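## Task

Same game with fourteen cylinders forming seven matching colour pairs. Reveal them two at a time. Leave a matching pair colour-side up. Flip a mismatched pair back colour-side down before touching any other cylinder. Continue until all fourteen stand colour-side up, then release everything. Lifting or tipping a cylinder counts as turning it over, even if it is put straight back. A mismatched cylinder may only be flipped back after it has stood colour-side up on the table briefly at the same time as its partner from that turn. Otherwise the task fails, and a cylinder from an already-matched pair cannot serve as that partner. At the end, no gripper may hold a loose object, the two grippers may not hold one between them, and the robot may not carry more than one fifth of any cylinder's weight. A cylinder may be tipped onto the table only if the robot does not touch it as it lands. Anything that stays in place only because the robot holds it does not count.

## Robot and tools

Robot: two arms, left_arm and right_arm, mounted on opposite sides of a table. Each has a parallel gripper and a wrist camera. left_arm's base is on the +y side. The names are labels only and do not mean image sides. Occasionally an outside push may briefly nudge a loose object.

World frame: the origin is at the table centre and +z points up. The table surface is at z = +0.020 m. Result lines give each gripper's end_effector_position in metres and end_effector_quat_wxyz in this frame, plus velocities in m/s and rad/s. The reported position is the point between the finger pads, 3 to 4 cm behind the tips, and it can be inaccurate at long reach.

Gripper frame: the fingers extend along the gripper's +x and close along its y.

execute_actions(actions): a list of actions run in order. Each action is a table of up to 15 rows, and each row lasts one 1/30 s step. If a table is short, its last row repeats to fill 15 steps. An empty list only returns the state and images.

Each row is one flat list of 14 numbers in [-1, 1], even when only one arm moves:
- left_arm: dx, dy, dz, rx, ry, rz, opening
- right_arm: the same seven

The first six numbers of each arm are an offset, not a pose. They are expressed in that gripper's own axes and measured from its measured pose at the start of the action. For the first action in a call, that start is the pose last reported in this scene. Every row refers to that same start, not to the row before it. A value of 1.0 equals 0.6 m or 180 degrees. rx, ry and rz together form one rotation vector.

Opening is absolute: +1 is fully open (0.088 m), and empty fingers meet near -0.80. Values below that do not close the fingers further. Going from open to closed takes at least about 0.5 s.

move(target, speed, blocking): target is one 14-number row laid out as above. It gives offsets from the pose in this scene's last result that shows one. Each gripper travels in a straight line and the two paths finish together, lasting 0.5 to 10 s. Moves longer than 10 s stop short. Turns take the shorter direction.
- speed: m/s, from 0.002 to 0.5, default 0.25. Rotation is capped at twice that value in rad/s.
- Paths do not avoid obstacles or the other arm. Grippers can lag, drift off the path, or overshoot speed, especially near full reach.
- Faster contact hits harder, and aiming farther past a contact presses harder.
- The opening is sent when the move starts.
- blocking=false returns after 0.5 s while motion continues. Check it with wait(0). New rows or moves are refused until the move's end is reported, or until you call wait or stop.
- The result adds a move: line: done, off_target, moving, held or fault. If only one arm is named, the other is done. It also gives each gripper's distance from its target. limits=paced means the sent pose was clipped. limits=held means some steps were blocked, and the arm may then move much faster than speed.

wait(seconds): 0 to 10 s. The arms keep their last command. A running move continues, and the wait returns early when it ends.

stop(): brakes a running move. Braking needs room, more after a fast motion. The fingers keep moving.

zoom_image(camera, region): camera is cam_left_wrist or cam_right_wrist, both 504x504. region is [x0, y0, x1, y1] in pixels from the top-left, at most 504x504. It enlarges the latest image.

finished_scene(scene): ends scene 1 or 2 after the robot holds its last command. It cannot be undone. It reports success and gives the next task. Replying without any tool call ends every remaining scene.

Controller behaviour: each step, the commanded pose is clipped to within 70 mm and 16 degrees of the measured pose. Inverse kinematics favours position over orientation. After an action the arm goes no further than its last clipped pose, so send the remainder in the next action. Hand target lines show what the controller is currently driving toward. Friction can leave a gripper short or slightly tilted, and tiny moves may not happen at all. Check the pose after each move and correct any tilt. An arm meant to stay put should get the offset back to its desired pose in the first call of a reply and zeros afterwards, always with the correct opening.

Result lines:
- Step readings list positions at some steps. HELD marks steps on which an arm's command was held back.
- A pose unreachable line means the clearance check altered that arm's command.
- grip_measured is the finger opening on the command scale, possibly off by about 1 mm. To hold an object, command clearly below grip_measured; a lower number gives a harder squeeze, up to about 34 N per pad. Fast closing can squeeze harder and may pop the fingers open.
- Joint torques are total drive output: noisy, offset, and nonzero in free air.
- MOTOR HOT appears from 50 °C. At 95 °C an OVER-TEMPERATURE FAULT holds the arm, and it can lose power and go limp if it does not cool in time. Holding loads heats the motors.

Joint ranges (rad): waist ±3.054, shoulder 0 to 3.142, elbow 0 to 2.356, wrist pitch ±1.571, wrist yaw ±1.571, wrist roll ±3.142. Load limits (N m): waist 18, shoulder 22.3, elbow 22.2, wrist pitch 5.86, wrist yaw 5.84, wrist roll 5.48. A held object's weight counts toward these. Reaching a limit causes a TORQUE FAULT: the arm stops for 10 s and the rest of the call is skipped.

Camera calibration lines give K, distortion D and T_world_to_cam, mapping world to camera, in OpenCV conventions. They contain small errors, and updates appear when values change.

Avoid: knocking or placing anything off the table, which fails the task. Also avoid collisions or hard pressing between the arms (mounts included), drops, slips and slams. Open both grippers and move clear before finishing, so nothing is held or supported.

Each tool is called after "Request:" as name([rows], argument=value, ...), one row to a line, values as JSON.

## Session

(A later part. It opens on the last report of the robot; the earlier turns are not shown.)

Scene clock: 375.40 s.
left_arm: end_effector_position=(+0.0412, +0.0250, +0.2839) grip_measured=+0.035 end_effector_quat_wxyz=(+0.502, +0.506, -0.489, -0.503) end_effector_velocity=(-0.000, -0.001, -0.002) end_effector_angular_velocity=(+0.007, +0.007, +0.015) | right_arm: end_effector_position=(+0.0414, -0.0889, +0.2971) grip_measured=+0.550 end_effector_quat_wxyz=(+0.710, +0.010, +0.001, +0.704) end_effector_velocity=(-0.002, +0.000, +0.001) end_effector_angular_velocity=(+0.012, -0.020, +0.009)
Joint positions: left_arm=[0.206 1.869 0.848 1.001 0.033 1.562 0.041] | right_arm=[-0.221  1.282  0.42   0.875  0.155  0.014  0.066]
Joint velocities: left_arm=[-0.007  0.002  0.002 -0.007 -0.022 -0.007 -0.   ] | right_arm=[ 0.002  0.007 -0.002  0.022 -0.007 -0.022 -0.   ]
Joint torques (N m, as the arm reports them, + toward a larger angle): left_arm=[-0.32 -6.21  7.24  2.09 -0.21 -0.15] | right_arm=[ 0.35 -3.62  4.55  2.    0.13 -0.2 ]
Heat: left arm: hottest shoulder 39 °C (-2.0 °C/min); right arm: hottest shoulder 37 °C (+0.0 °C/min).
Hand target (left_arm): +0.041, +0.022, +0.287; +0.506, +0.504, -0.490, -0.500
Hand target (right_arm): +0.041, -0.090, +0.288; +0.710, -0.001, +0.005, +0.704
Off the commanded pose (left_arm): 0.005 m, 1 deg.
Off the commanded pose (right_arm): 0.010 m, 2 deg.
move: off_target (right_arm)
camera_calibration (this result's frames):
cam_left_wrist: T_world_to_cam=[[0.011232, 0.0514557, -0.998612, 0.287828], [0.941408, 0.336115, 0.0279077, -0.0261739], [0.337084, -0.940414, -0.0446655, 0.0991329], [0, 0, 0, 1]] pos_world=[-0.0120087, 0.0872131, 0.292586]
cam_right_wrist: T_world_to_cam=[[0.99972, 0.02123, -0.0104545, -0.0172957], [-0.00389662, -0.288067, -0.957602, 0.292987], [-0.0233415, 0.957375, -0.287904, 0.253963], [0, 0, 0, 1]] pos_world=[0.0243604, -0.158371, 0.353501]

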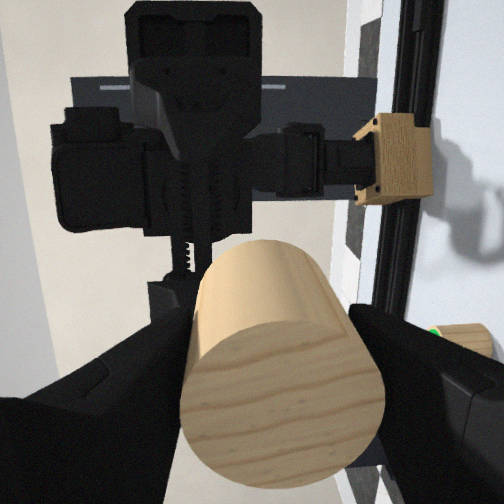

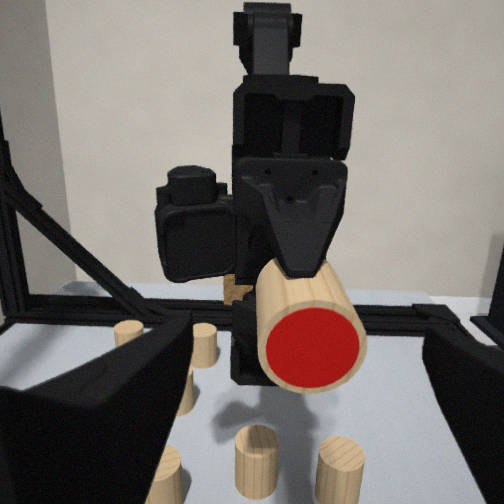

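Request:
move(target=[0,0,0,0,0,0,-0.25, 0.104,-0.009,-0.015,0,0,0,0.55], speed=0.15)

Request:
move(target=[0,0,0,0,0,0,-0.25, 0,0,0,0,0,0,-0.25])

Request:
move(target=[0,0,0,0,0,0,0.6, 0,0,0,0,0,0,-0.25])

Request:
move(target=[-0.1,0,0,0,0,0,0.6, 0,0,0,0,0,0,-0.25])

Request:
move(target=[-0.37,-0.232,-0.005,0,0,-0.494,0.6, -0.2,0.052,-0.28,0,0.504,0,-0.25], speed=0.4)

Scene clock: 379.70 s.
left_arm: end_effector_position=(+0.0413, +0.0248, +0.2836) grip_measured=+0.033 end_effector_quat_wxyz=(+0.502, +0.506, -0.489, -0.503) end_effector_velocity=(-0.002, +0.001, -0.001) end_effector_angular_velocity=(+0.007, +0.008, -0.010) | right_arm: end_effector_position=(+0.0467, -0.0298, +0.2886) grip_measured=+0.550 end_effector_quat_wxyz=(+0.710, +0.009, +0.001, +0.704) end_effector_velocity=(+0.002, +0.002, -0.002) end_effector_angular_velocity=(-0.007, -0.023, -0.000)
Joint positions: left_arm=[0.206 1.87  0.849 1.002 0.032 1.562 0.041] | right_arm=[-0.271  1.563  0.604  0.97   0.105  0.013  0.066]
Joint velocities: left_arm=[-0.002 -0.002 -0.002 -0.007  0.007 -0.007 -0.   ] | right_arm=[-0.007  0.007  0.007 -0.007 -0.007 -0.022 -0.   ]
Joint torques (N m, as the arm reports them, + toward a larger angle): left_arm=[-0.08 -7.07  5.98  1.67  0.01 -0.05] | right_arm=[-0.15 -5.24  7.35  1.99 -0.08  0.02]
Heat: left arm: hottest shoulder 39 °C (-2.0 °C/min); right arm: hottest shoulder 37 °C (-1.0 °C/min).
Hand target (left_arm): +0.041, +0.025, +0.284; +0.502, +0.506, -0.489, -0.503
Hand target (right_arm): +0.047, -0.027, +0.289; +0.710, +0.010, +0.001, +0.704
Off the commanded pose (left_arm): 0.000 m, 0 deg.
Off the commanded pose (right_arm): 0.003 m, 0 deg.
move: done
camera_calibration (this result's frames):
cam_left_wrist: T_world_to_cam=[[0.0112196, 0.0514603, -0.998612, 0.287585], [0.941279, 0.336474, 0.0279146, -0.0261544], [0.337443, -0.940286, -0.0446634, 0.0988459], [0, 0, 0, 1]] pos_world=[-0.0119628, 0.0869445, 0.292331]
cam_right_wrist: T_world_to_cam=[[0.99974, 0.0208261, -0.00931172, -0.0242921], [-0.00288578, -0.289447, -0.95719, 0.301673], [-0.0226298, 0.956967, -0.289312, 0.195502], [0, 0, 0, 1]] pos_world=[0.0295805, -0.0992644, 0.345093]

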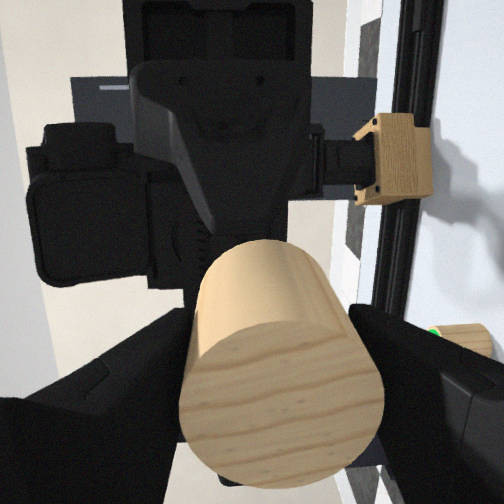

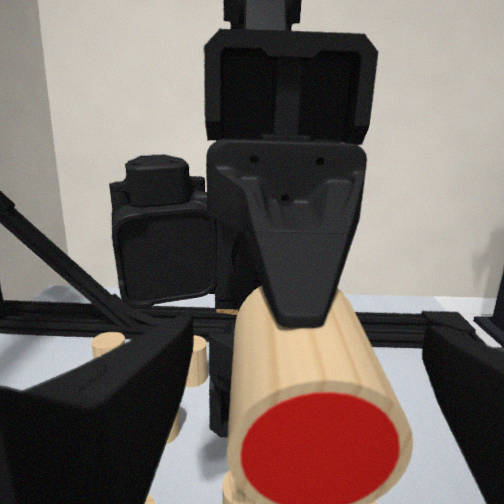

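Scene clock: 380.20 s.
left_arm: end_effector_position=(+0.0415, +0.0248, +0.2836) grip_measured=+0.033 end_effector_quat_wxyz=(+0.502, +0.507, -0.488, -0.503) end_effector_velocity=(-0.000, +0.001, -0.005) end_effector_angular_velocity=(+0.022, -0.006, +0.005) | right_arm: end_effector_position=(+0.0462, -0.0298, +0.2886) grip_measured=+0.027 end_effector_quat_wxyz=(+0.709, +0.009, +0.001, +0.705) end_effector_velocity=(+0.000, -0.001, -0.005) end_effector_angular_velocity=(-0.022, +0.005, -0.005)
Joint positions: left_arm=[0.206 1.87  0.849 1.002 0.032 1.562 0.041] | right_arm=[-0.27   1.563  0.604  0.971  0.104  0.013  0.04 ]
Joint velocities: left_arm=[-0.002 -0.002 -0.002 -0.022 -0.007  0.007 -0.   ] | right_arm=[ 0.002 -0.002 -0.002 -0.022  0.007  0.007 -0.   ]
Joint torques (N m, as the arm reports them, + toward a larger angle): left_arm=[-0.02 -7.02  6.07  1.79  0.03 -0.08] | right_arm=[ 0.02 -6.41  5.87  1.84  0.05  0.03]
Heat: left arm: hottest shoulder 39 °C (-2.0 °C/min); right arm: hottest shoulder 37 °C (-1.0 °C/min).
Hand target (left_arm): +0.041, +0.025, +0.284; +0.502, +0.506, -0.489, -0.503
Hand target (right_arm): +0.047, -0.030, +0.289; +0.710, +0.009, +0.001, +0.704
Off the commanded pose (left_arm): 0.000 m, 0 deg.
Off the commanded pose (right_arm): 0.001 m, 0 deg.
move: done
camera_calibration (this result's frames):
cam_left_wrist: T_world_to_cam=[[0.0115499, 0.0518563, -0.998588, 0.287468], [0.941014, 0.337174, 0.0283933, -0.0265292], [0.33817, -0.940013, -0.0449032, 0.0987997], [0, 0, 0, 1]] pos_world=[-0.011767, 0.0869109, 0.292252]
cam_right_wrist: T_world_to_cam=[[0.999705, 0.0227241, -0.0085361, -0.023959], [-0.00159351, -0.289456, -0.95719, 0.301549], [-0.0242221, 0.956922, -0.289334, 0.19553], [0, 0, 0, 1]] pos_world=[0.0291687, -0.0992778, 0.345009]

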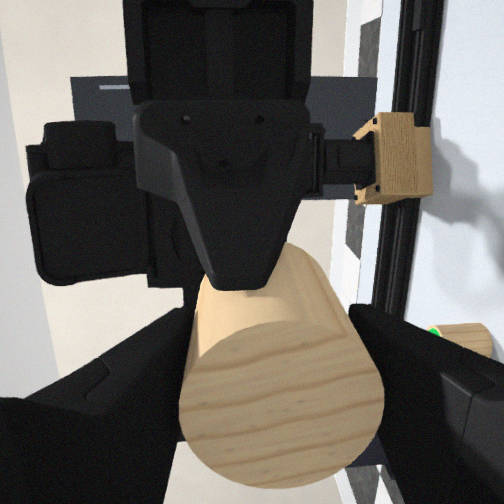

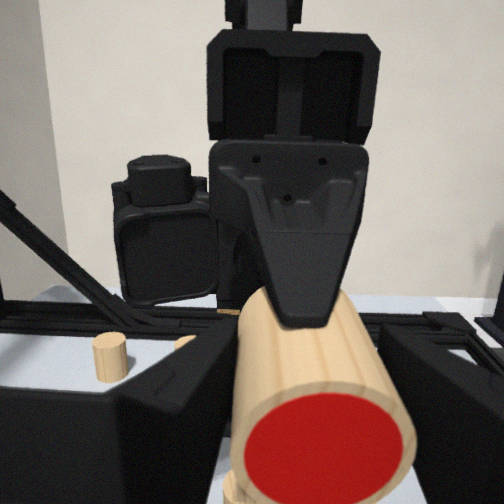

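Scene clock: 380.87 s.
left_arm: end_effector_position=(+0.0415, +0.0248, +0.2836) grip_measured=+0.598 end_effector_quat_wxyz=(+0.502, +0.507, -0.488, -0.503) end_effector_velocity=(-0.003, +0.001, +0.001) end_effector_angular_velocity=(+0.002, +0.007, +0.000) | right_arm: end_effector_position=(+0.0462, -0.0298, +0.2886) grip_measured=+0.026 end_effector_quat_wxyz=(+0.709, +0.009, +0.001, +0.705) end_effector_velocity=(+0.002, -0.000, -0.002) end_effector_angular_velocity=(-0.007, -0.008, -0.000)
Joint positions: left_arm=[0.206 1.87  0.849 1.002 0.032 1.562 0.068] | right_arm=[-0.27   1.563  0.604  0.971  0.104  0.013  0.04 ]
Joint velocities: left_arm=[-0.007 -0.007 -0.002 -0.007 -0.007 -0.007  0.   ] | right_arm=[-0.007 -0.002 -0.002 -0.007 -0.007 -0.007 -0.   ]
Joint torques (N m, as the arm reports them, + toward a larger angle): left_arm=[ 0.03 -6.95  5.97  1.75  0.02 -0.03] | right_arm=[ 0.09 -6.42  5.87  1.85 -0.01 -0.01]
Heat: left arm: hottest shoulder 40 °C (-1.0 °C/min); right arm: hottest shoulder 37 °C (-1.0 °C/min).
Hand target (left_arm): +0.041, +0.025, +0.284; +0.502, +0.507, -0.488, -0.503
Hand target (right_arm): +0.046, -0.030, +0.289; +0.709, +0.009, +0.001, +0.705
Off the commanded pose (left_arm): 0.000 m, 0 deg.
Off the commanded pose (right_arm): 0.000 m, 0 deg.
move: done
camera_calibration (this result's frames):
cam_left_wrist: T_world_to_cam=[[0.0115499, 0.0518563, -0.998588, 0.287468], [0.941014, 0.337174, 0.0283933, -0.0265292], [0.33817, -0.940013, -0.0449032, 0.0987997], [0, 0, 0, 1]] pos_world=[-0.011767, 0.0869109, 0.292252]
cam_right_wrist: T_world_to_cam=[[0.999705, 0.0227241, -0.0085361, -0.023959], [-0.00159351, -0.289456, -0.95719, 0.301549], [-0.0242221, 0.956922, -0.289334, 0.19553], [0, 0, 0, 1]] pos_world=[0.0291687, -0.0992778, 0.345009]

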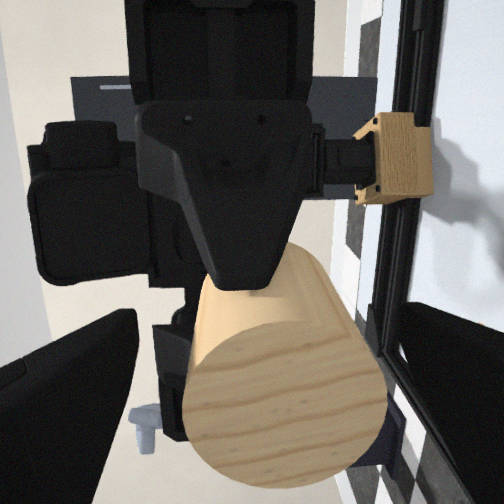

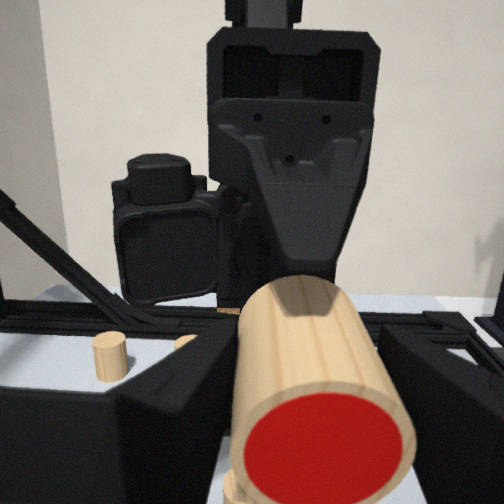

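Scene clock: 381.77 s.
left_arm: end_effector_position=(+0.0398, +0.0825, +0.2819) grip_measured=+0.600 end_effector_quat_wxyz=(+0.501, +0.509, -0.486, -0.504) end_effector_velocity=(-0.000, +0.002, -0.001) end_effector_angular_velocity=(+0.007, -0.007, +0.005) | right_arm: end_effector_position=(+0.0462, -0.0298, +0.2886) grip_measured=+0.025 end_effector_quat_wxyz=(+0.709, +0.009, +0.001, +0.705) end_effector_velocity=(+0.002, -0.001, -0.000) end_effector_angular_velocity=(+0.002, -0.007, -0.010)
Joint positions: left_arm=[0.209 1.686 0.609 1.05  0.032 1.562 0.068] | right_arm=[-0.27   1.563  0.604  0.971  0.104  0.013  0.04 ]
Joint velocities: left_arm=[-0.002 -0.007 -0.007 -0.007 -0.007  0.007 -0.   ] | right_arm=[-0.002 -0.002 -0.007  0.007  0.007 -0.007 -0.   ]
Joint torques (N m, as the arm reports them, + toward a larger angle): left_arm=[ 0.19 -6.71  5.14  2.02  0.18 -0.04] | right_arm=[ 0.01 -6.4   5.85  1.85 -0.01 -0.01]
Heat: left arm: hottest shoulder 40 °C (+0.0 °C/min); right arm: hottest shoulder 37 °C (-2.0 °C/min).
Hand target (left_arm): +0.040, +0.085, +0.285; +0.502, +0.507, -0.489, -0.503
Hand target (right_arm): +0.046, -0.030, +0.289; +0.709, +0.009, +0.001, +0.705
Off the commanded pose (left_arm): 0.004 m, 1 deg.
Off the commanded pose (right_arm): 0.000 m, 0 deg.
move: done
camera_calibration (this result's frames):
cam_left_wrist: T_world_to_cam=[[0.0109741, 0.0602542, -0.998123, 0.28202], [0.940123, 0.339437, 0.0308274, -0.0451989], [0.340658, -0.938697, -0.0529214, 0.155644], [0, 0, 0, 1]] pos_world=[-0.0136238, 0.144452, 0.291121]
cam_right_wrist: T_world_to_cam=[[0.999705, 0.0227241, -0.0085361, -0.023959], [-0.00159351, -0.289456, -0.95719, 0.301549], [-0.0242221, 0.956922, -0.289334, 0.19553], [0, 0, 0, 1]] pos_world=[0.0291687, -0.0992778, 0.345009]

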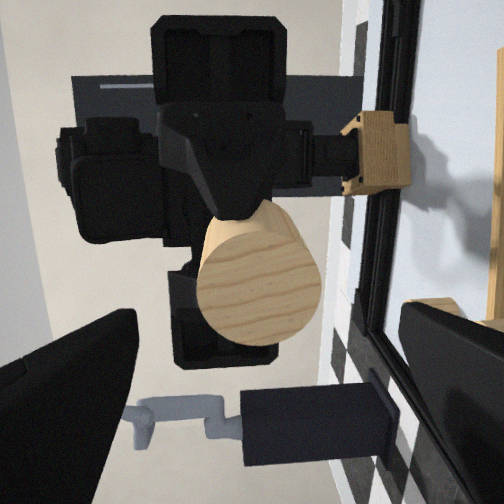

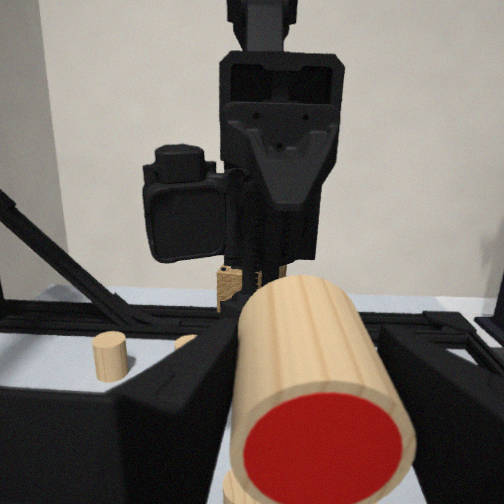

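Scene clock: 384.23 s.
left_arm: end_effector_position=(+0.0342, +0.3095, +0.1477) grip_measured=+0.600 end_effector_quat_wxyz=(+0.008, +0.700, +0.013, -0.714) end_effector_velocity=(+0.002, +0.006, -0.002) end_effector_angular_velocity=(+0.033, -0.020, +0.005) | right_arm: end_effector_position=(+0.0151, -0.1494, +0.1204) grip_measured=+0.025 end_effector_quat_wxyz=(+0.503, -0.495, +0.502, +0.500) end_effector_velocity=(+0.001, +0.001, +0.003) end_effector_angular_velocity=(-0.009, +0.006, +0.000)
Joint positions: left_arm=[ 0.23   1.436  0.75  -0.893  0.02   1.615  0.068] | right_arm=[-0.184  1.802  1.126 -0.888 -0.002  0.194  0.04 ]
Joint velocities: left_arm=[-0.002  0.007 -0.002 -0.022 -0.022 -0.007 -0.   ] | right_arm=[-0.007  0.002  0.017 -0.022 -0.007 -0.007 -0.   ]
Joint torques (N m, as the arm reports them, + toward a larger angle): left_arm=[ 0.15 -2.98  6.52 -0.02 -0.14  0.12] | right_arm=[ 0.25 -6.39  6.53 -0.08 -0.18  0.15]
Heat: left arm: hottest shoulder 39 °C (-1.0 °C/min); right arm: hottest shoulder 37 °C (-2.0 °C/min).
Hand target (left_arm): +0.036, +0.308, +0.149; +0.007, +0.702, +0.013, -0.712
Hand target (right_arm): +0.013, -0.147, +0.119; +0.502, -0.495, +0.505, +0.498
Off the commanded pose (left_arm): 0.003 m, 1 deg.
Off the commanded pose (right_arm): 0.004 m, 1 deg.
move: done
camera_calibration (this result's frames):
cam_left_wrist: T_world_to_cam=[[-0.0068204, 0.9992, 0.0394019, -0.308737], [0.953377, -0.00539073, 0.301732, -0.0465926], [0.301704, 0.0396228, -0.952578, 0.194974], [0, 0, 0, 1]] pos_world=[-0.0165098, 0.300514, 0.211951]
cam_right_wrist: T_world_to_cam=[[0.99948, -0.00462354, -0.031906, 0.00717307], [0.00499764, -0.95548, 0.295014, -0.144392], [-0.0318496, -0.295021, -0.95496, 0.153734], [0, 0, 0, 1]] pos_world=[-0.00155136, -0.0925757, 0.189636]

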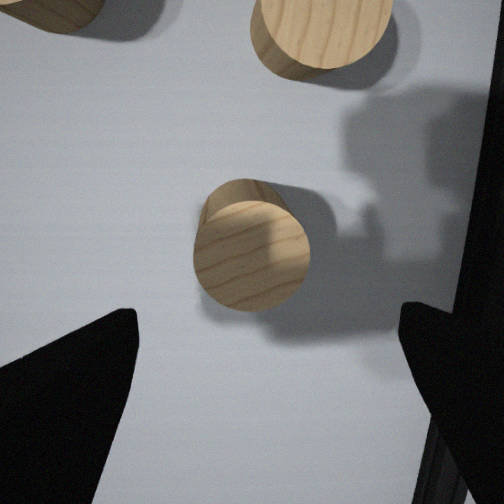

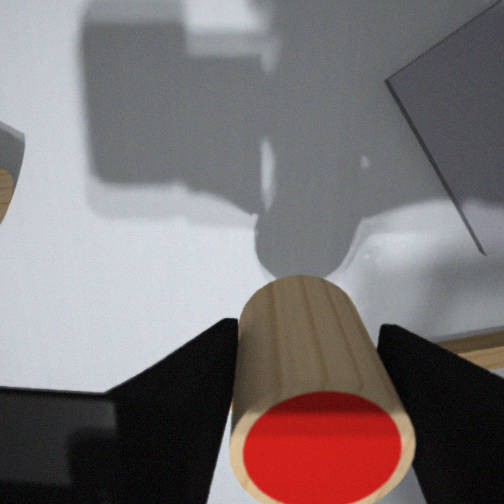

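Request:
move(target=[0.128,0.002,0.008,0,0.006,0,0.6, 0.072,0,0.004,0,0,0,-0.25], speed=0.1)

Request:
move(target=[0,0,0,0,0,0,-0.25, 0,0,0,0,0,0,0.55])

Request:
move(target=[-0.15,0,0,0,0,0,-0.25, -0.1,0,0,0,0,0,0.55])

Request:
move(target=[-0.222,0.475,-0.006,0,0,0.505,-0.25, -0.25,-0.045,0.098,0,-0.494,0,0.55], speed=0.4)

Scene clock: 389.60 s.
left_arm: end_effector_position=(+0.0280, +0.3070, +0.0734) grip_measured=+0.600 end_effector_quat_wxyz=(+0.010, +0.704, +0.010, -0.710) end_effector_velocity=(+0.002, -0.000, -0.001) end_effector_angular_velocity=(-0.002, -0.022, -0.000) | right_arm: end_effector_position=(+0.0137, -0.1425, +0.0834) grip_measured=+0.023 end_effector_quat_wxyz=(+0.507, -0.489, +0.498, +0.506) end_effector_velocity=(-0.003, +0.001, +0.000) end_effector_angular_velocity=(+0.003, +0.023, +0.005)
Joint positions: left_arm=[ 0.192  1.649  0.588 -0.509  0.008  1.578  0.068] | right_arm=[-0.184  1.881  1.062 -0.725 -0.002  0.194  0.04 ]
Joint velocities: left_arm=[-0.007  0.002 -0.002  0.007 -0.022 -0.007 -0.   ] | right_arm=[-0.002 -0.002 -0.002  0.007 -0.022 -0.007 -0.   ]
Joint torques (N m, as the arm reports them, + toward a larger angle): left_arm=[-0.29 -3.46  3.75  0.41 -0.14 -0.09] | right_arm=[-0.03 -6.58  3.48  0.33  0.03 -0.05]
Heat: left arm: hottest shoulder 39 °C (-1.0 °C/min); right arm: hottest shoulder 37 °C (-3.0 °C/min).
Hand target (left_arm): +0.028, +0.309, +0.071; +0.007, +0.706, +0.013, -0.708
Hand target (right_arm): +0.015, -0.147, +0.077; +0.503, -0.495, +0.502, +0.500
Off the commanded pose (left_arm): 0.003 m, 1 deg.
Off the commanded pose (right_arm): 0.008 m, 1 deg.
move: done
camera_calibration (this result's frames):
cam_left_wrist: T_world_to_cam=[[-0.00606676, 0.999466, 0.0321124, -0.303001], [0.94956, -0.00431054, 0.313555, -0.0193202], [0.313526, 0.0323949, -0.949027, 0.12779], [0, 0, 0, 1]] pos_world=[-0.0235579, 0.298616, 0.137064]
cam_right_wrist: T_world_to_cam=[[0.999337, -0.00431188, -0.0361454, 0.00776851], [0.00582265, -0.96124, 0.275652, -0.126082], [-0.035933, -0.275679, -0.960578, 0.123669], [0, 0, 0, 1]] pos_world=[-0.00258542, -0.0870682, 0.153829]

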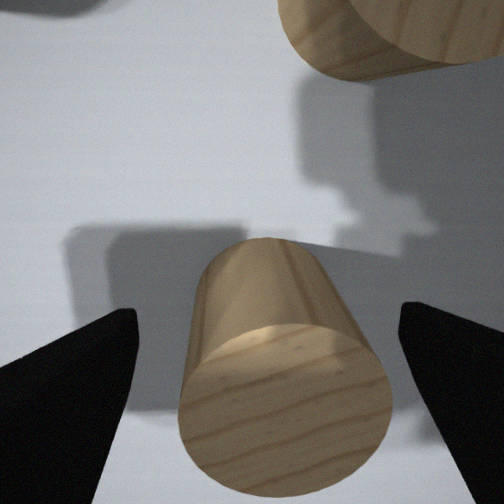

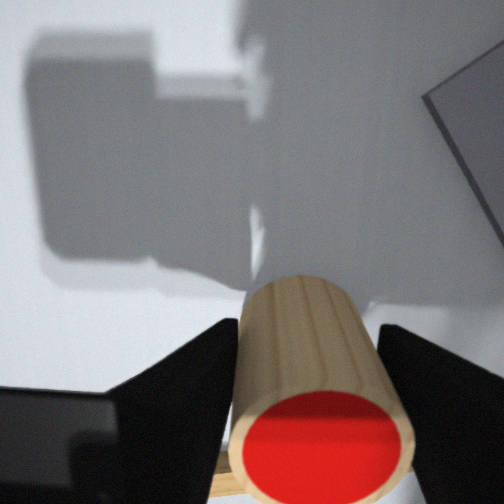

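Scene clock: 390.27 s.
left_arm: end_effector_position=(+0.0280, +0.3071, +0.0734) grip_measured=+0.036 end_effector_quat_wxyz=(+0.010, +0.704, +0.010, -0.710) end_effector_velocity=(-0.001, +0.004, -0.001) end_effector_angular_velocity=(+0.013, -0.007, +0.015) | right_arm: end_effector_position=(+0.0137, -0.1424, +0.0834) grip_measured=+0.548 end_effector_quat_wxyz=(+0.507, -0.489, +0.498, +0.506) end_effector_velocity=(+0.003, -0.005, +0.000) end_effector_angular_velocity=(-0.020, -0.011, +0.005)
Joint positions: left_arm=[ 0.192  1.649  0.588 -0.51   0.008  1.578  0.041] | right_arm=[-0.184  1.881  1.062 -0.724 -0.003  0.194  0.066]
Joint velocities: left_arm=[-0.007 -0.002 -0.007 -0.007 -0.007 -0.022 -0.   ] | right_arm=[-0.002 -0.002 -0.002 -0.022  0.007 -0.007  0.001]
Joint torques (N m, as the arm reports them, + toward a larger angle): left_arm=[-0.02 -3.99  4.34  0.23  0.07  0.  ] | right_arm=[ 0.06 -7.88  4.81  0.16  0.   -0.01]
Heat: left arm: hottest shoulder 39 °C (-1.0 °C/min); right arm: hottest shoulder 37 °C (-4.0 °C/min).
Hand target (left_arm): +0.028, +0.307, +0.073; +0.010, +0.704, +0.010, -0.710
Hand target (right_arm): +0.014, -0.142, +0.083; +0.507, -0.489, +0.498, +0.506
Off the commanded pose (left_arm): 0.000 m, 0 deg.
Off the commanded pose (right_arm): 0.000 m, 0 deg.
move: done
camera_calibration (this result's frames):
cam_left_wrist: T_world_to_cam=[[-0.00606633, 0.999454, 0.0324935, -0.303108], [0.949564, -0.00443008, 0.313541, -0.0192795], [0.313513, 0.0327567, -0.949019, 0.127677], [0, 0, 0, 1]] pos_world=[-0.02356, 0.298675, 0.137061]
cam_right_wrist: T_world_to_cam=[[0.999321, -0.00429057, -0.0365912, 0.00788091], [0.005955, -0.961324, 0.275356, -0.126002], [-0.0363574, -0.275387, -0.960646, 0.123742], [0, 0, 0, 1]] pos_world=[-0.00262629, -0.0870186, 0.153856]

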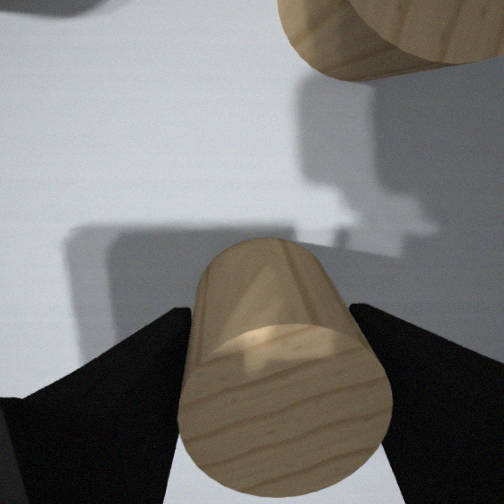

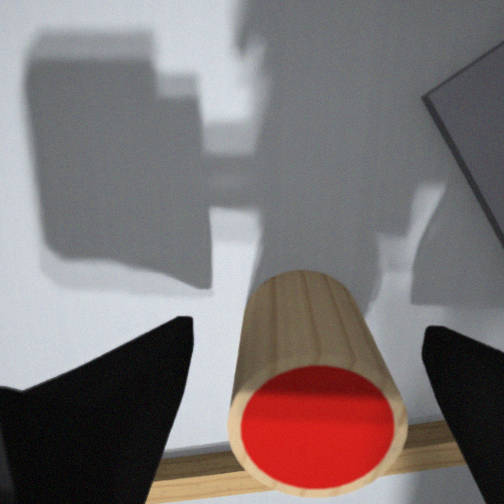

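Scene clock: 391.20 s.
left_arm: end_effector_position=(+0.0279, +0.3097, +0.1587) grip_measured=+0.036 end_effector_quat_wxyz=(+0.004, +0.704, +0.016, -0.710) end_effector_velocity=(-0.002, +0.000, +0.005) end_effector_angular_velocity=(-0.003, +0.007, -0.010) | right_arm: end_effector_position=(+0.0145, -0.1470, +0.1381) grip_measured=+0.550 end_effector_quat_wxyz=(+0.504, -0.494, +0.501, +0.501) end_effector_velocity=(+0.001, -0.005, +0.002) end_effector_angular_velocity=(-0.018, +0.004, +0.005)
Joint positions: left_arm=[ 0.192  1.422  0.786 -0.951  0.008  1.578  0.041] | right_arm=[-0.184  1.781  1.175 -0.955 -0.003  0.194  0.066]
Joint velocities: left_arm=[-0.002 -0.012  0.012 -0.022  0.007  0.007 -0.   ] | right_arm=[-0.002 -0.007 -0.002 -0.022 -0.007 -0.007 -0.   ]
Joint torques (N m, as the arm reports them, + toward a larger angle): left_arm=[ 0.   -4.54  6.68 -0.04  0.05  0.02] | right_arm=[ 0.   -8.42  6.44  0.   -0.01 -0.04]
Heat: left arm: hottest shoulder 39 °C (-1.0 °C/min); right arm: hottest shoulder 37 °C (-4.0 °C/min).
Hand target (left_arm): +0.028, +0.307, +0.163; +0.010, +0.704, +0.010, -0.710
Hand target (right_arm): +0.014, -0.144, +0.143; +0.507, -0.489, +0.498, +0.506
Off the commanded pose (left_arm): 0.005 m, 1 deg.
Off the commanded pose (right_arm): 0.006 m, 1 deg.
move: done
camera_calibration (this result's frames):
cam_left_wrist: T_world_to_cam=[[-0.0060432, 0.998787, 0.0488765, -0.310817], [0.949742, -0.00956489, 0.312886, -0.0442335], [0.312974, 0.0483109, -0.948532, 0.203673], [0, 0, 0, 1]] pos_world=[-0.0236121, 0.300177, 0.222222]
cam_right_wrist: T_world_to_cam=[[0.999429, -0.00486843, -0.0334451, 0.00847752], [0.00508465, -0.956649, 0.291197, -0.147032], [-0.0334129, -0.291201, -0.956078, 0.172064], [0, 0, 0, 1]] pos_world=[-0.00197591, -0.0905117, 0.207605]

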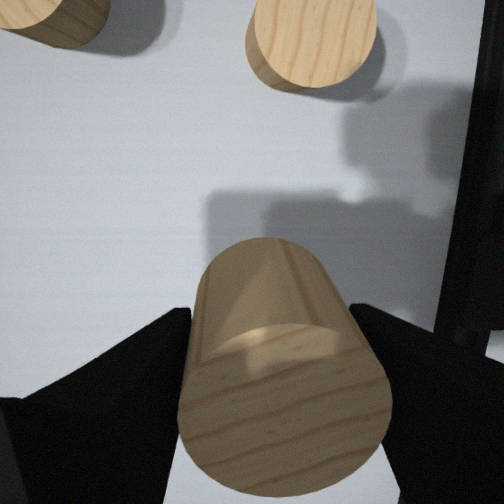

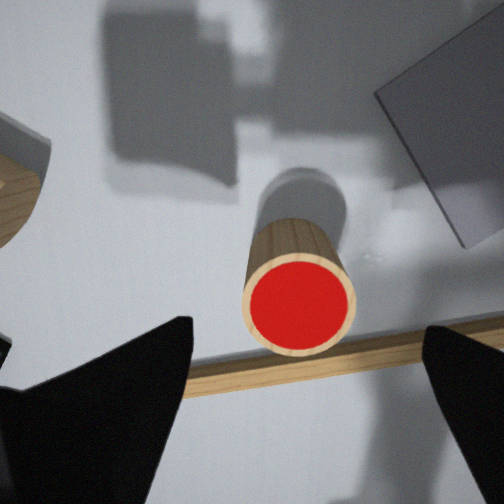

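Scene clock: 393.83 s.
left_arm: end_effector_position=(+0.0391, +0.0260, +0.2843) grip_measured=+0.034 end_effector_quat_wxyz=(+0.503, +0.509, -0.491, -0.497) end_effector_velocity=(-0.002, -0.000, -0.006) end_effector_angular_velocity=(+0.017, +0.008, -0.010) | right_arm: end_effector_position=(+0.0417, -0.0890, +0.2977) grip_measured=+0.550 end_effector_quat_wxyz=(+0.708, +0.012, +0.004, +0.706) end_effector_velocity=(-0.000, -0.001, -0.001) end_effector_angular_velocity=(+0.002, -0.007, +0.005)
Joint positions: left_arm=[0.197 1.868 0.842 1.014 0.015 1.571 0.041] | right_arm=[-0.225  1.278  0.422  0.868  0.146  0.021  0.066]
Joint velocities: left_arm=[-0.002  0.007 -0.002 -0.007  0.007 -0.007 -0.   ] | right_arm=[-0.002 -0.002 -0.007  0.007 -0.007 -0.007 -0.   ]
Joint torques (N m, as the arm reports them, + toward a larger angle): left_arm=[ 0.14 -6.22  7.12  2.13  0.19 -0.1 ] | right_arm=[-0.25 -3.68  4.61  1.97 -0.11 -0.17]
Heat: left arm: hottest shoulder 39 °C (-1.0 °C/min); right arm: hottest shoulder 37 °C (-4.0 °C/min).
Hand target (left_arm): +0.039, +0.023, +0.287; +0.506, +0.505, -0.494, -0.496
Hand target (right_arm): +0.042, -0.090, +0.289; +0.708, +0.001, +0.008, +0.706
Off the commanded pose (left_arm): 0.005 m, 1 deg.
Off the commanded pose (right_arm): 0.009 m, 2 deg.
move: off_target (right_arm)
camera_calibration (this result's frames):
cam_left_wrist: T_world_to_cam=[[0.0205702, 0.0449287, -0.998778, 0.288085], [0.938428, 0.343717, 0.0347889, -0.0265744], [0.344861, -0.937998, -0.035092, 0.0977546], [0, 0, 0, 1]] pos_world=[-0.0146995, 0.0878844, 0.292088]
cam_right_wrist: T_world_to_cam=[[0.999504, 0.0262539, -0.0173977, -0.0150409], [-0.00905623, -0.289491, -0.957138, 0.293462], [-0.0301651, 0.95682, -0.28911, 0.254835], [0, 0, 0, 1]] pos_world=[0.0253783, -0.158482, 0.354297]

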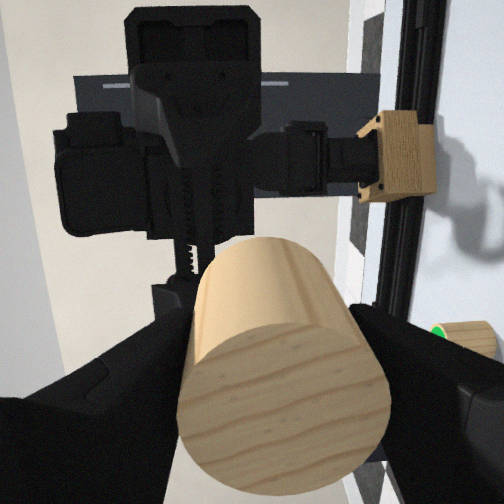

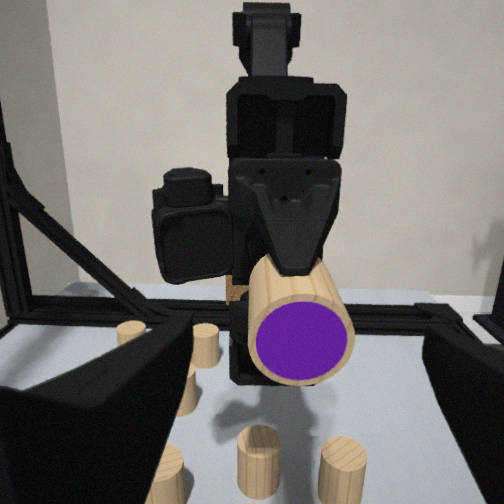

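Request:
move(target=[0,0,0,0,0,0,-0.25, 0.109,-0.003,-0.015,0,0,0,0.55], speed=0.15)

Request:
move(target=[0,0,0,0,0,0,-0.25, 0,0,0,0,0,0,-0.25])

Request:
move(target=[0,0,0,0,0,0,0.6, 0,0,0,0,0,0,-0.25])

Request:
move(target=[-0.15,0.012,0,0,0,0,0.6, 0,0,0,-0.007,0,0,-0.25])

Request:
move(target=[0,0,0,0,0,0,0.6, -0.092,0.07,-0.28,0,0.504,0,-0.25], speed=0.4)

Request:
move(target=[0,0,0,0,0,0,0.6, 0.07,0,0,0,0,0,-0.25], speed=0.1)

Scene clock: 397.93 s.
left_arm: end_effector_position=(+0.0391, +0.0259, +0.2842) grip_measured=+0.033 end_effector_quat_wxyz=(+0.503, +0.509, -0.491, -0.497) end_effector_velocity=(-0.003, +0.001, -0.001) end_effector_angular_velocity=(+0.007, +0.008, +0.000) | right_arm: end_effector_position=(+0.0432, -0.0269, +0.2892) grip_measured=+0.550 end_effector_quat_wxyz=(+0.708, +0.011, +0.004, +0.706) end_effector_velocity=(+0.002, +0.001, -0.000) end_effector_angular_velocity=(+0.002, -0.007, -0.010)
Joint positions: left_arm=[0.197 1.869 0.842 1.016 0.015 1.571 0.041] | right_arm=[-0.262  1.572  0.618  0.964  0.11   0.021  0.066]
Joint velocities: left_arm=[-0.007 -0.002 -0.002 -0.007 -0.007 -0.007 -0.   ] | right_arm=[-0.002  0.007  0.002  0.007  0.007 -0.007 -0.   ]
Joint torques (N m, as the arm reports them, + toward a larger angle): left_arm=[-0.02 -7.1   5.79  1.7  -0.01 -0.04] | right_arm=[-0.19 -5.34  7.25  1.99 -0.11  0.01]
Heat: left arm: hottest shoulder 39 °C (-1.0 °C/min); right arm: hottest shoulder 36 °C (-4.0 °C/min).
Hand target (left_arm): +0.039, +0.026, +0.284; +0.503, +0.509, -0.491, -0.497
Hand target (right_arm): +0.044, -0.024, +0.289; +0.708, +0.012, +0.004, +0.706
Off the commanded pose (left_arm): 0.000 m, 0 deg.
Off the commanded pose (right_arm): 0.003 m, 0 deg.
move: done
camera_calibration (this result's frames):
cam_left_wrist: T_world_to_cam=[[0.0205853, 0.0445479, -0.998795, 0.287965], [0.938428, 0.343731, 0.0346721, -0.0264896], [0.344861, -0.938011, -0.0347292, 0.0975008], [0, 0, 0, 1]] pos_world=[-0.0146935, 0.0877339, 0.291922]
cam_right_wrist: T_world_to_cam=[[0.99954, 0.0254603, -0.0164847, -0.0186051], [-0.00836898, -0.290889, -0.95672, 0.303089], [-0.0291537, 0.956418, -0.290542, 0.193418], [0, 0, 0, 1]] pos_world=[0.026772, -0.0963498, 0.345861]

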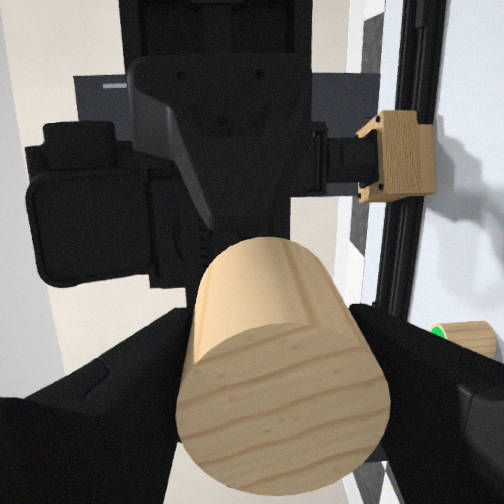

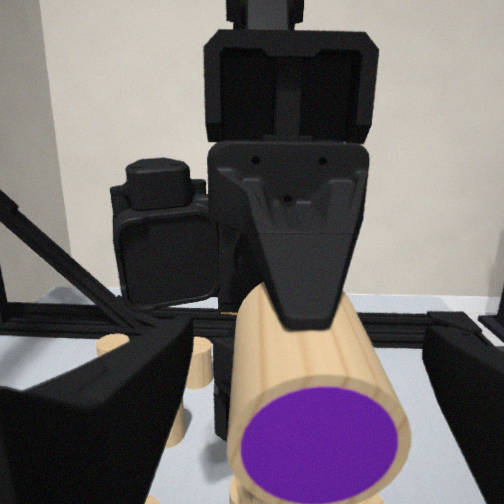

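Scene clock: 398.43 s.
left_arm: end_effector_position=(+0.0393, +0.0259, +0.2840) grip_measured=+0.033 end_effector_quat_wxyz=(+0.503, +0.509, -0.491, -0.497) end_effector_velocity=(+0.002, +0.001, -0.001) end_effector_angular_velocity=(+0.008, -0.007, +0.010) | right_arm: end_effector_position=(+0.0428, -0.0269, +0.2893) grip_measured=+0.025 end_effector_quat_wxyz=(+0.708, +0.011, +0.004, +0.706) end_effector_velocity=(+0.000, -0.001, +0.000) end_effector_angular_velocity=(-0.002, -0.008, +0.005)
Joint positions: left_arm=[0.197 1.869 0.842 1.015 0.015 1.571 0.041] | right_arm=[-0.262  1.572  0.618  0.965  0.109  0.02   0.04 ]
Joint velocities: left_arm=[ 0.002 -0.002 -0.002 -0.007 -0.007  0.007 -0.   ] | right_arm=[-0.002 -0.007 -0.002 -0.007 -0.007 -0.007 -0.   ]
Joint torques (N m, as the arm reports them, + toward a larger angle): left_arm=[-0.1  -7.04  5.93  1.81  0.05 -0.05] | right_arm=[-0.02 -6.49  5.89  1.82  0.03  0.02]
Heat: left arm: hottest shoulder 39 °C (-1.0 °C/min); right arm: hottest shoulder 36 °C (-3.0 °C/min).
Hand target (left_arm): +0.039, +0.026, +0.284; +0.503, +0.509, -0.491, -0.497
Hand target (right_arm): +0.043, -0.027, +0.289; +0.708, +0.011, +0.004, +0.706
Off the commanded pose (left_arm): 0.000 m, 0 deg.
Off the commanded pose (right_arm): 0.000 m, 0 deg.
move: done
camera_calibration (this result's frames):
cam_left_wrist: T_world_to_cam=[[0.0209064, 0.0453347, -0.998753, 0.287748], [0.938155, 0.344415, 0.0352714, -0.0268949], [0.345585, -0.937722, -0.0353305, 0.0975546], [0, 0, 0, 1]] pos_world=[-0.0144976, 0.0876972, 0.291785]
cam_right_wrist: T_world_to_cam=[[0.999518, 0.02698, -0.01536, -0.0185518], [-0.0068616, -0.29054, -0.956838, 0.303142], [-0.0302782, 0.956482, -0.290215, 0.193399], [0, 0, 0, 1]] pos_world=[0.0264787, -0.0964074, 0.3459]

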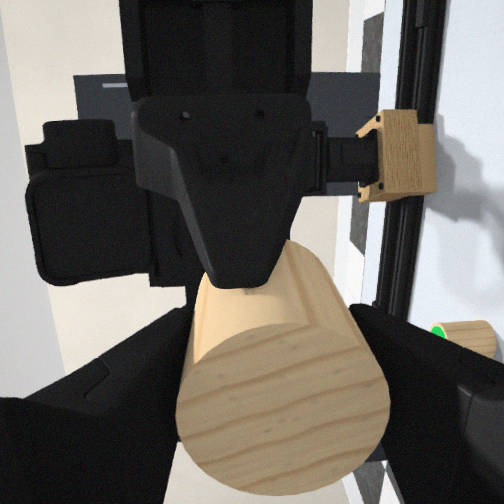

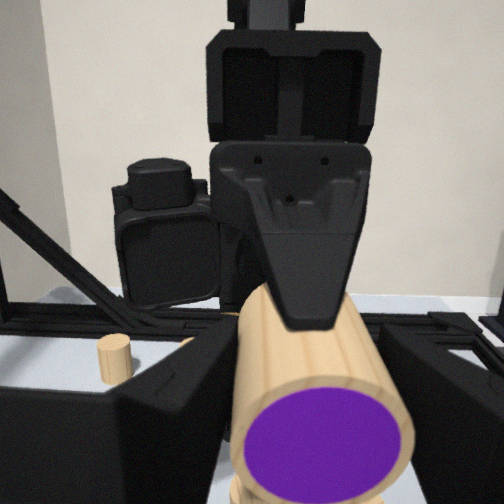

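Scene clock: 399.10 s.
left_arm: end_effector_position=(+0.0393, +0.0259, +0.2841) grip_measured=+0.598 end_effector_quat_wxyz=(+0.503, +0.509, -0.491, -0.497) end_effector_velocity=(+0.002, +0.002, -0.003) end_effector_angular_velocity=(+0.012, +0.008, +0.020) | right_arm: end_effector_position=(+0.0428, -0.0269, +0.2893) grip_measured=+0.025 end_effector_quat_wxyz=(+0.708, +0.011, +0.004, +0.706) end_effector_velocity=(+0.000, -0.001, -0.002) end_effector_angular_velocity=(-0.007, -0.008, +0.005)
Joint positions: left_arm=[0.197 1.869 0.842 1.015 0.015 1.571 0.068] | right_arm=[-0.262  1.572  0.618  0.965  0.109  0.02   0.04 ]
Joint velocities: left_arm=[-0.002 -0.002 -0.007 -0.007 -0.022 -0.007  0.   ] | right_arm=[-0.002 -0.002 -0.002 -0.007 -0.007 -0.007 -0.   ]
Joint torques (N m, as the arm reports them, + toward a larger angle): left_arm=[ 0.05 -6.93  5.88  1.75 -0.02 -0.02] | right_arm=[ 0.11 -6.5   5.9   1.85  0.   -0.01]
Heat: left arm: hottest shoulder 39 °C (-1.0 °C/min); right arm: hottest shoulder 36 °C (-3.0 °C/min).
Hand target (left_arm): +0.039, +0.026, +0.284; +0.503, +0.509, -0.491, -0.497
Hand target (right_arm): +0.043, -0.027, +0.289; +0.708, +0.011, +0.004, +0.706
Off the commanded pose (left_arm): 0.000 m, 0 deg.
Off the commanded pose (right_arm): 0.000 m, 0 deg.
move: done
camera_calibration (this result's frames):
cam_left_wrist: T_world_to_cam=[[0.0209216, 0.044954, -0.99877, 0.287845], [0.938154, 0.344429, 0.0351544, -0.0268646], [0.345585, -0.937736, -0.0349678, 0.0974539], [0, 0, 0, 1]] pos_world=[-0.0144976, 0.0876991, 0.291843]
cam_right_wrist: T_world_to_cam=[[0.999518, 0.02698, -0.01536, -0.0185518], [-0.0068616, -0.29054, -0.956838, 0.303142], [-0.0302782, 0.956482, -0.290215, 0.193399], [0, 0, 0, 1]] pos_world=[0.0264787, -0.0964074, 0.3459]

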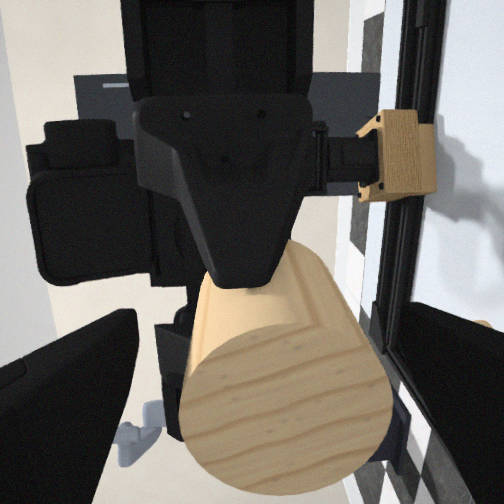

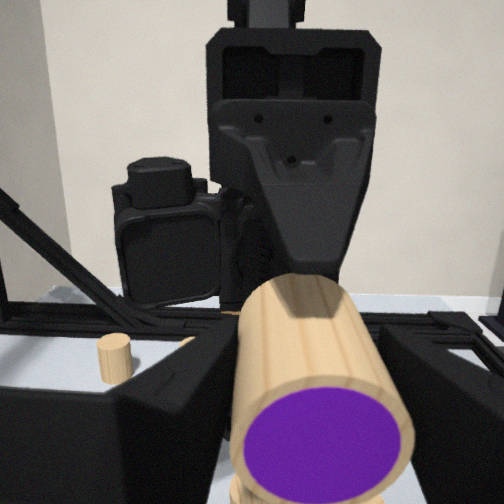

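Scene clock: 400.07 s.
left_arm: end_effector_position=(+0.0360, +0.1135, +0.2917) grip_measured=+0.600 end_effector_quat_wxyz=(+0.503, +0.510, -0.490, -0.497) end_effector_velocity=(+0.000, +0.002, +0.000) end_effector_angular_velocity=(+0.003, -0.007, +0.005) | right_arm: end_effector_position=(+0.0428, -0.0269, +0.2893) grip_measured=+0.024 end_effector_quat_wxyz=(+0.708, +0.005, -0.002, +0.706) end_effector_velocity=(+0.002, +0.000, -0.006) end_effector_angular_velocity=(-0.017, -0.009, -0.010)
Joint positions: left_arm=[0.197 1.547 0.499 1.035 0.015 1.571 0.068] | right_arm=[-0.262  1.572  0.618  0.965  0.109  0.004  0.04 ]
Joint velocities: left_arm=[-0.002 -0.012 -0.007 -0.007 -0.007  0.007  0.   ] | right_arm=[-0.002  0.007 -0.002 -0.007  0.007 -0.007 -0.   ]
Joint torques (N m, as the arm reports them, + toward a larger angle): left_arm=[ 0.23 -5.77  5.08  1.57  0.08 -0.04] | right_arm=[ 0.05 -6.48  5.87  1.84 -0.01 -0.16]
Heat: left arm: hottest shoulder 39 °C (-1.0 °C/min); right arm: hottest shoulder 36 °C (-3.0 °C/min).
Hand target (left_arm): +0.036, +0.116, +0.293; +0.503, +0.509, -0.491, -0.497
Hand target (right_arm): +0.043, -0.027, +0.289; +0.708, +0.003, -0.004, +0.706
Off the commanded pose (left_arm): 0.003 m, 0 deg.
Off the commanded pose (right_arm): 0.000 m, 0 deg.
move: done
camera_calibration (this result's frames):
cam_left_wrist: T_world_to_cam=[[0.0208429, 0.0464847, -0.998702, 0.291359], [0.938025, 0.344733, 0.0356222, -0.0543124], [0.345941, -0.937549, -0.0364186, 0.181373], [0, 0, 0, 1]] pos_world=[-0.0178708, 0.175226, 0.299521]
cam_right_wrist: T_world_to_cam=[[0.99964, 0.0268195, 0.000272418, -0.0230831], [0.00805658, -0.290573, -0.956819, 0.302496], [-0.0255822, 0.956477, -0.290685, 0.193334], [0, 0, 0, 1]] pos_world=[0.0255836, -0.0964028, 0.34564]

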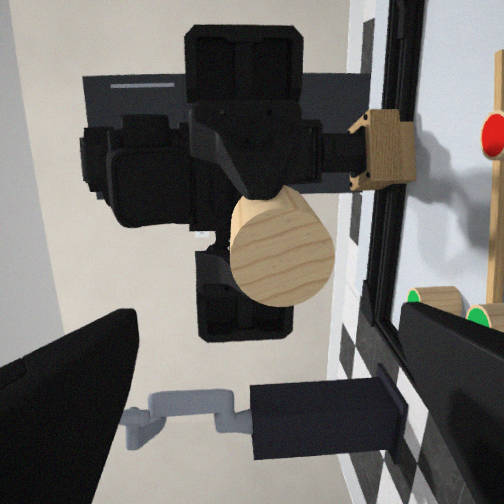

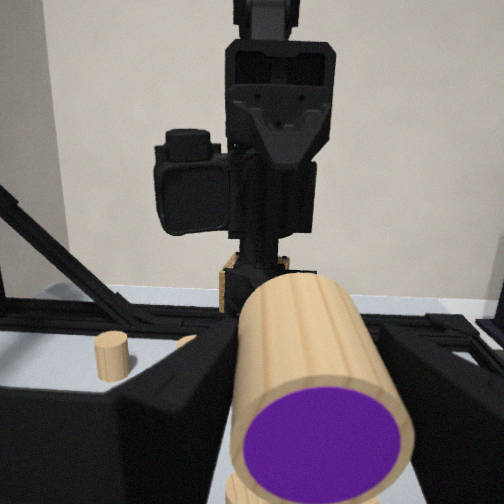

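Scene clock: 402.67 s.
left_arm: end_effector_position=(+0.0360, +0.1135, +0.2917) grip_measured=+0.600 end_effector_quat_wxyz=(+0.503, +0.510, -0.490, -0.497) end_effector_velocity=(+0.000, +0.001, +0.003) end_effector_angular_velocity=(-0.013, +0.036, +0.005) | right_arm: end_effector_position=(+0.0030, -0.0817, +0.1231) grip_measured=+0.023 end_effector_quat_wxyz=(+0.504, -0.499, +0.499, +0.499) end_effector_velocity=(-0.001, -0.003, -0.003) end_effector_angular_velocity=(-0.018, +0.004, +0.024)
Joint positions: left_arm=[0.197 1.547 0.499 1.035 0.015 1.571 0.068] | right_arm=[-0.182  2.042  1.47  -0.994  0.006  0.192  0.04 ]
Joint velocities: left_arm=[-0.002 -0.007 -0.002  0.007 -0.007 -0.037 -0.   ] | right_arm=[ 0.002  0.007 -0.002 -0.007 -0.007 -0.022 -0.   ]
Joint torques (N m, as the arm reports them, + toward a larger angle): left_arm=[-0.18 -4.7   5.94  1.74  0.01 -0.04] | right_arm=[ 0.28 -7.97  6.74 -0.07 -0.1   0.15]
Heat: left arm: hottest shoulder 39 °C (-1.0 °C/min); right arm: hottest shoulder 37 °C (-2.0 °C/min).
Hand target (left_arm): +0.036, +0.113, +0.292; +0.503, +0.510, -0.490, -0.497
Hand target (right_arm): +0.001, -0.080, +0.120; +0.503, -0.499, +0.502, +0.496
Off the commanded pose (left_arm): 0.000 m, 0 deg.
Off the commanded pose (right_arm): 0.004 m, 1 deg.
move: done
camera_calibration (this result's frames):
cam_left_wrist: T_world_to_cam=[[0.0208429, 0.0464847, -0.998702, 0.291359], [0.938025, 0.344733, 0.0356222, -0.0543124], [0.345941, -0.937549, -0.0364186, 0.181373], [0, 0, 0, 1]] pos_world=[-0.0178708, 0.175226, 0.299521]
cam_right_wrist: T_world_to_cam=[[0.999718, -0.000471688, -0.0237416, 0.0190169], [0.00655706, -0.955447, 0.295089, -0.0804494], [-0.022823, -0.295162, -0.955175, 0.175912], [0, 0, 0, 1]] pos_world=[-0.0144692, -0.0249336, 0.192218]

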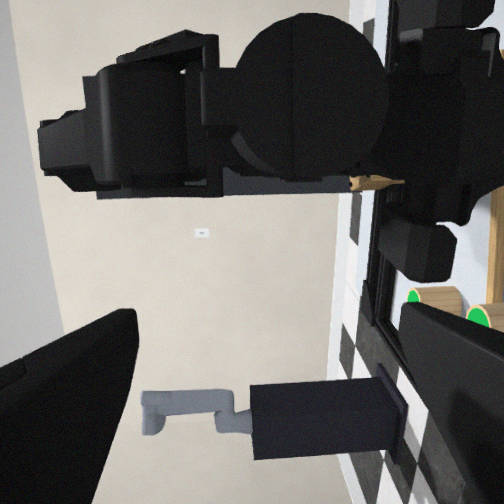

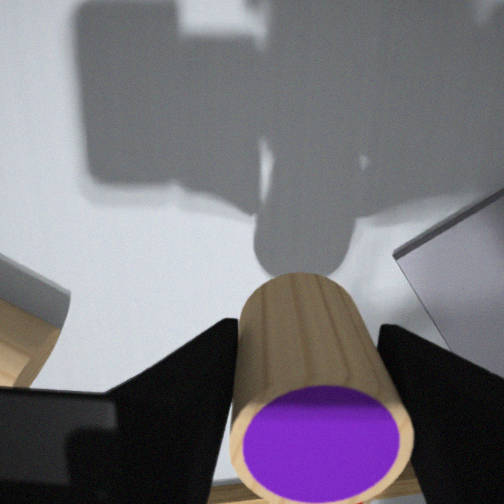

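Scene clock: 403.50 s.
left_arm: end_effector_position=(+0.0360, +0.1135, +0.2917) grip_measured=+0.600 end_effector_quat_wxyz=(+0.503, +0.510, -0.490, -0.497) end_effector_velocity=(+0.000, +0.000, -0.004) end_effector_angular_velocity=(+0.012, -0.007, +0.005) | right_arm: end_effector_position=(+0.0022, -0.0775, +0.0884) grip_measured=+0.023 end_effector_quat_wxyz=(+0.508, -0.492, +0.495, +0.505) end_effector_velocity=(+0.004, -0.002, -0.001) end_effector_angular_velocity=(-0.011, -0.010, -0.000)
Joint positions: left_arm=[0.197 1.547 0.499 1.035 0.015 1.571 0.068] | right_arm=[-0.182  2.091  1.397 -0.851  0.006  0.192  0.04 ]
Joint velocities: left_arm=[-0.002  0.002 -0.002 -0.007 -0.007  0.007 -0.   ] | right_arm=[-0.007  0.002 -0.002 -0.007  0.007 -0.007 -0.   ]
Joint torques (N m, as the arm reports them, + toward a larger angle): left_arm=[-0.03 -4.79  5.79  1.73 -0.03 -0.04] | right_arm=[ 0.02 -8.4   3.87  0.31  0.02 -0.04]
Heat: left arm: hottest shoulder 39 °C (-1.0 °C/min); right arm: hottest shoulder 37 °C (-2.0 °C/min).
Hand target (left_arm): +0.036, +0.113, +0.292; +0.503, +0.510, -0.490, -0.497
Hand target (right_arm): +0.003, -0.082, +0.081; +0.504, -0.498, +0.499, +0.499
Off the commanded pose (left_arm): 0.000 m, 0 deg.
Off the commanded pose (right_arm): 0.008 m, 1 deg.
move: done
camera_calibration (this result's frames):
cam_left_wrist: T_world_to_cam=[[0.0208429, 0.0464847, -0.998702, 0.291359], [0.938025, 0.344733, 0.0356222, -0.0543124], [0.345941, -0.937549, -0.0364186, 0.181373], [0, 0, 0, 1]] pos_world=[-0.0178708, 0.175226, 0.299521]
cam_right_wrist: T_world_to_cam=[[0.999618, 0.0000578982, -0.0276245, 0.0193692], [0.00766359, -0.961328, 0.2753, -0.0649129], [-0.0265402, -0.275406, -0.960962, 0.146062], [0, 0, 0, 1]] pos_world=[-0.0149878, -0.0221772, 0.158766]

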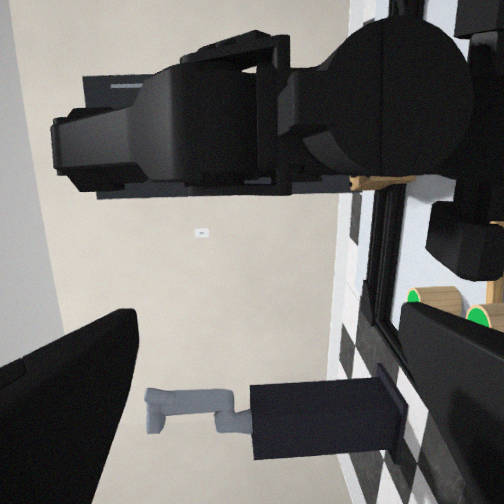

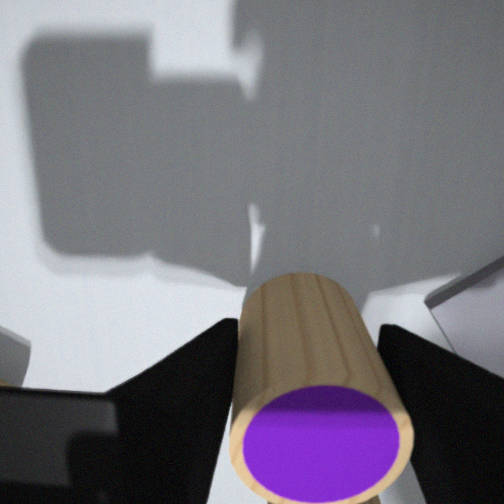

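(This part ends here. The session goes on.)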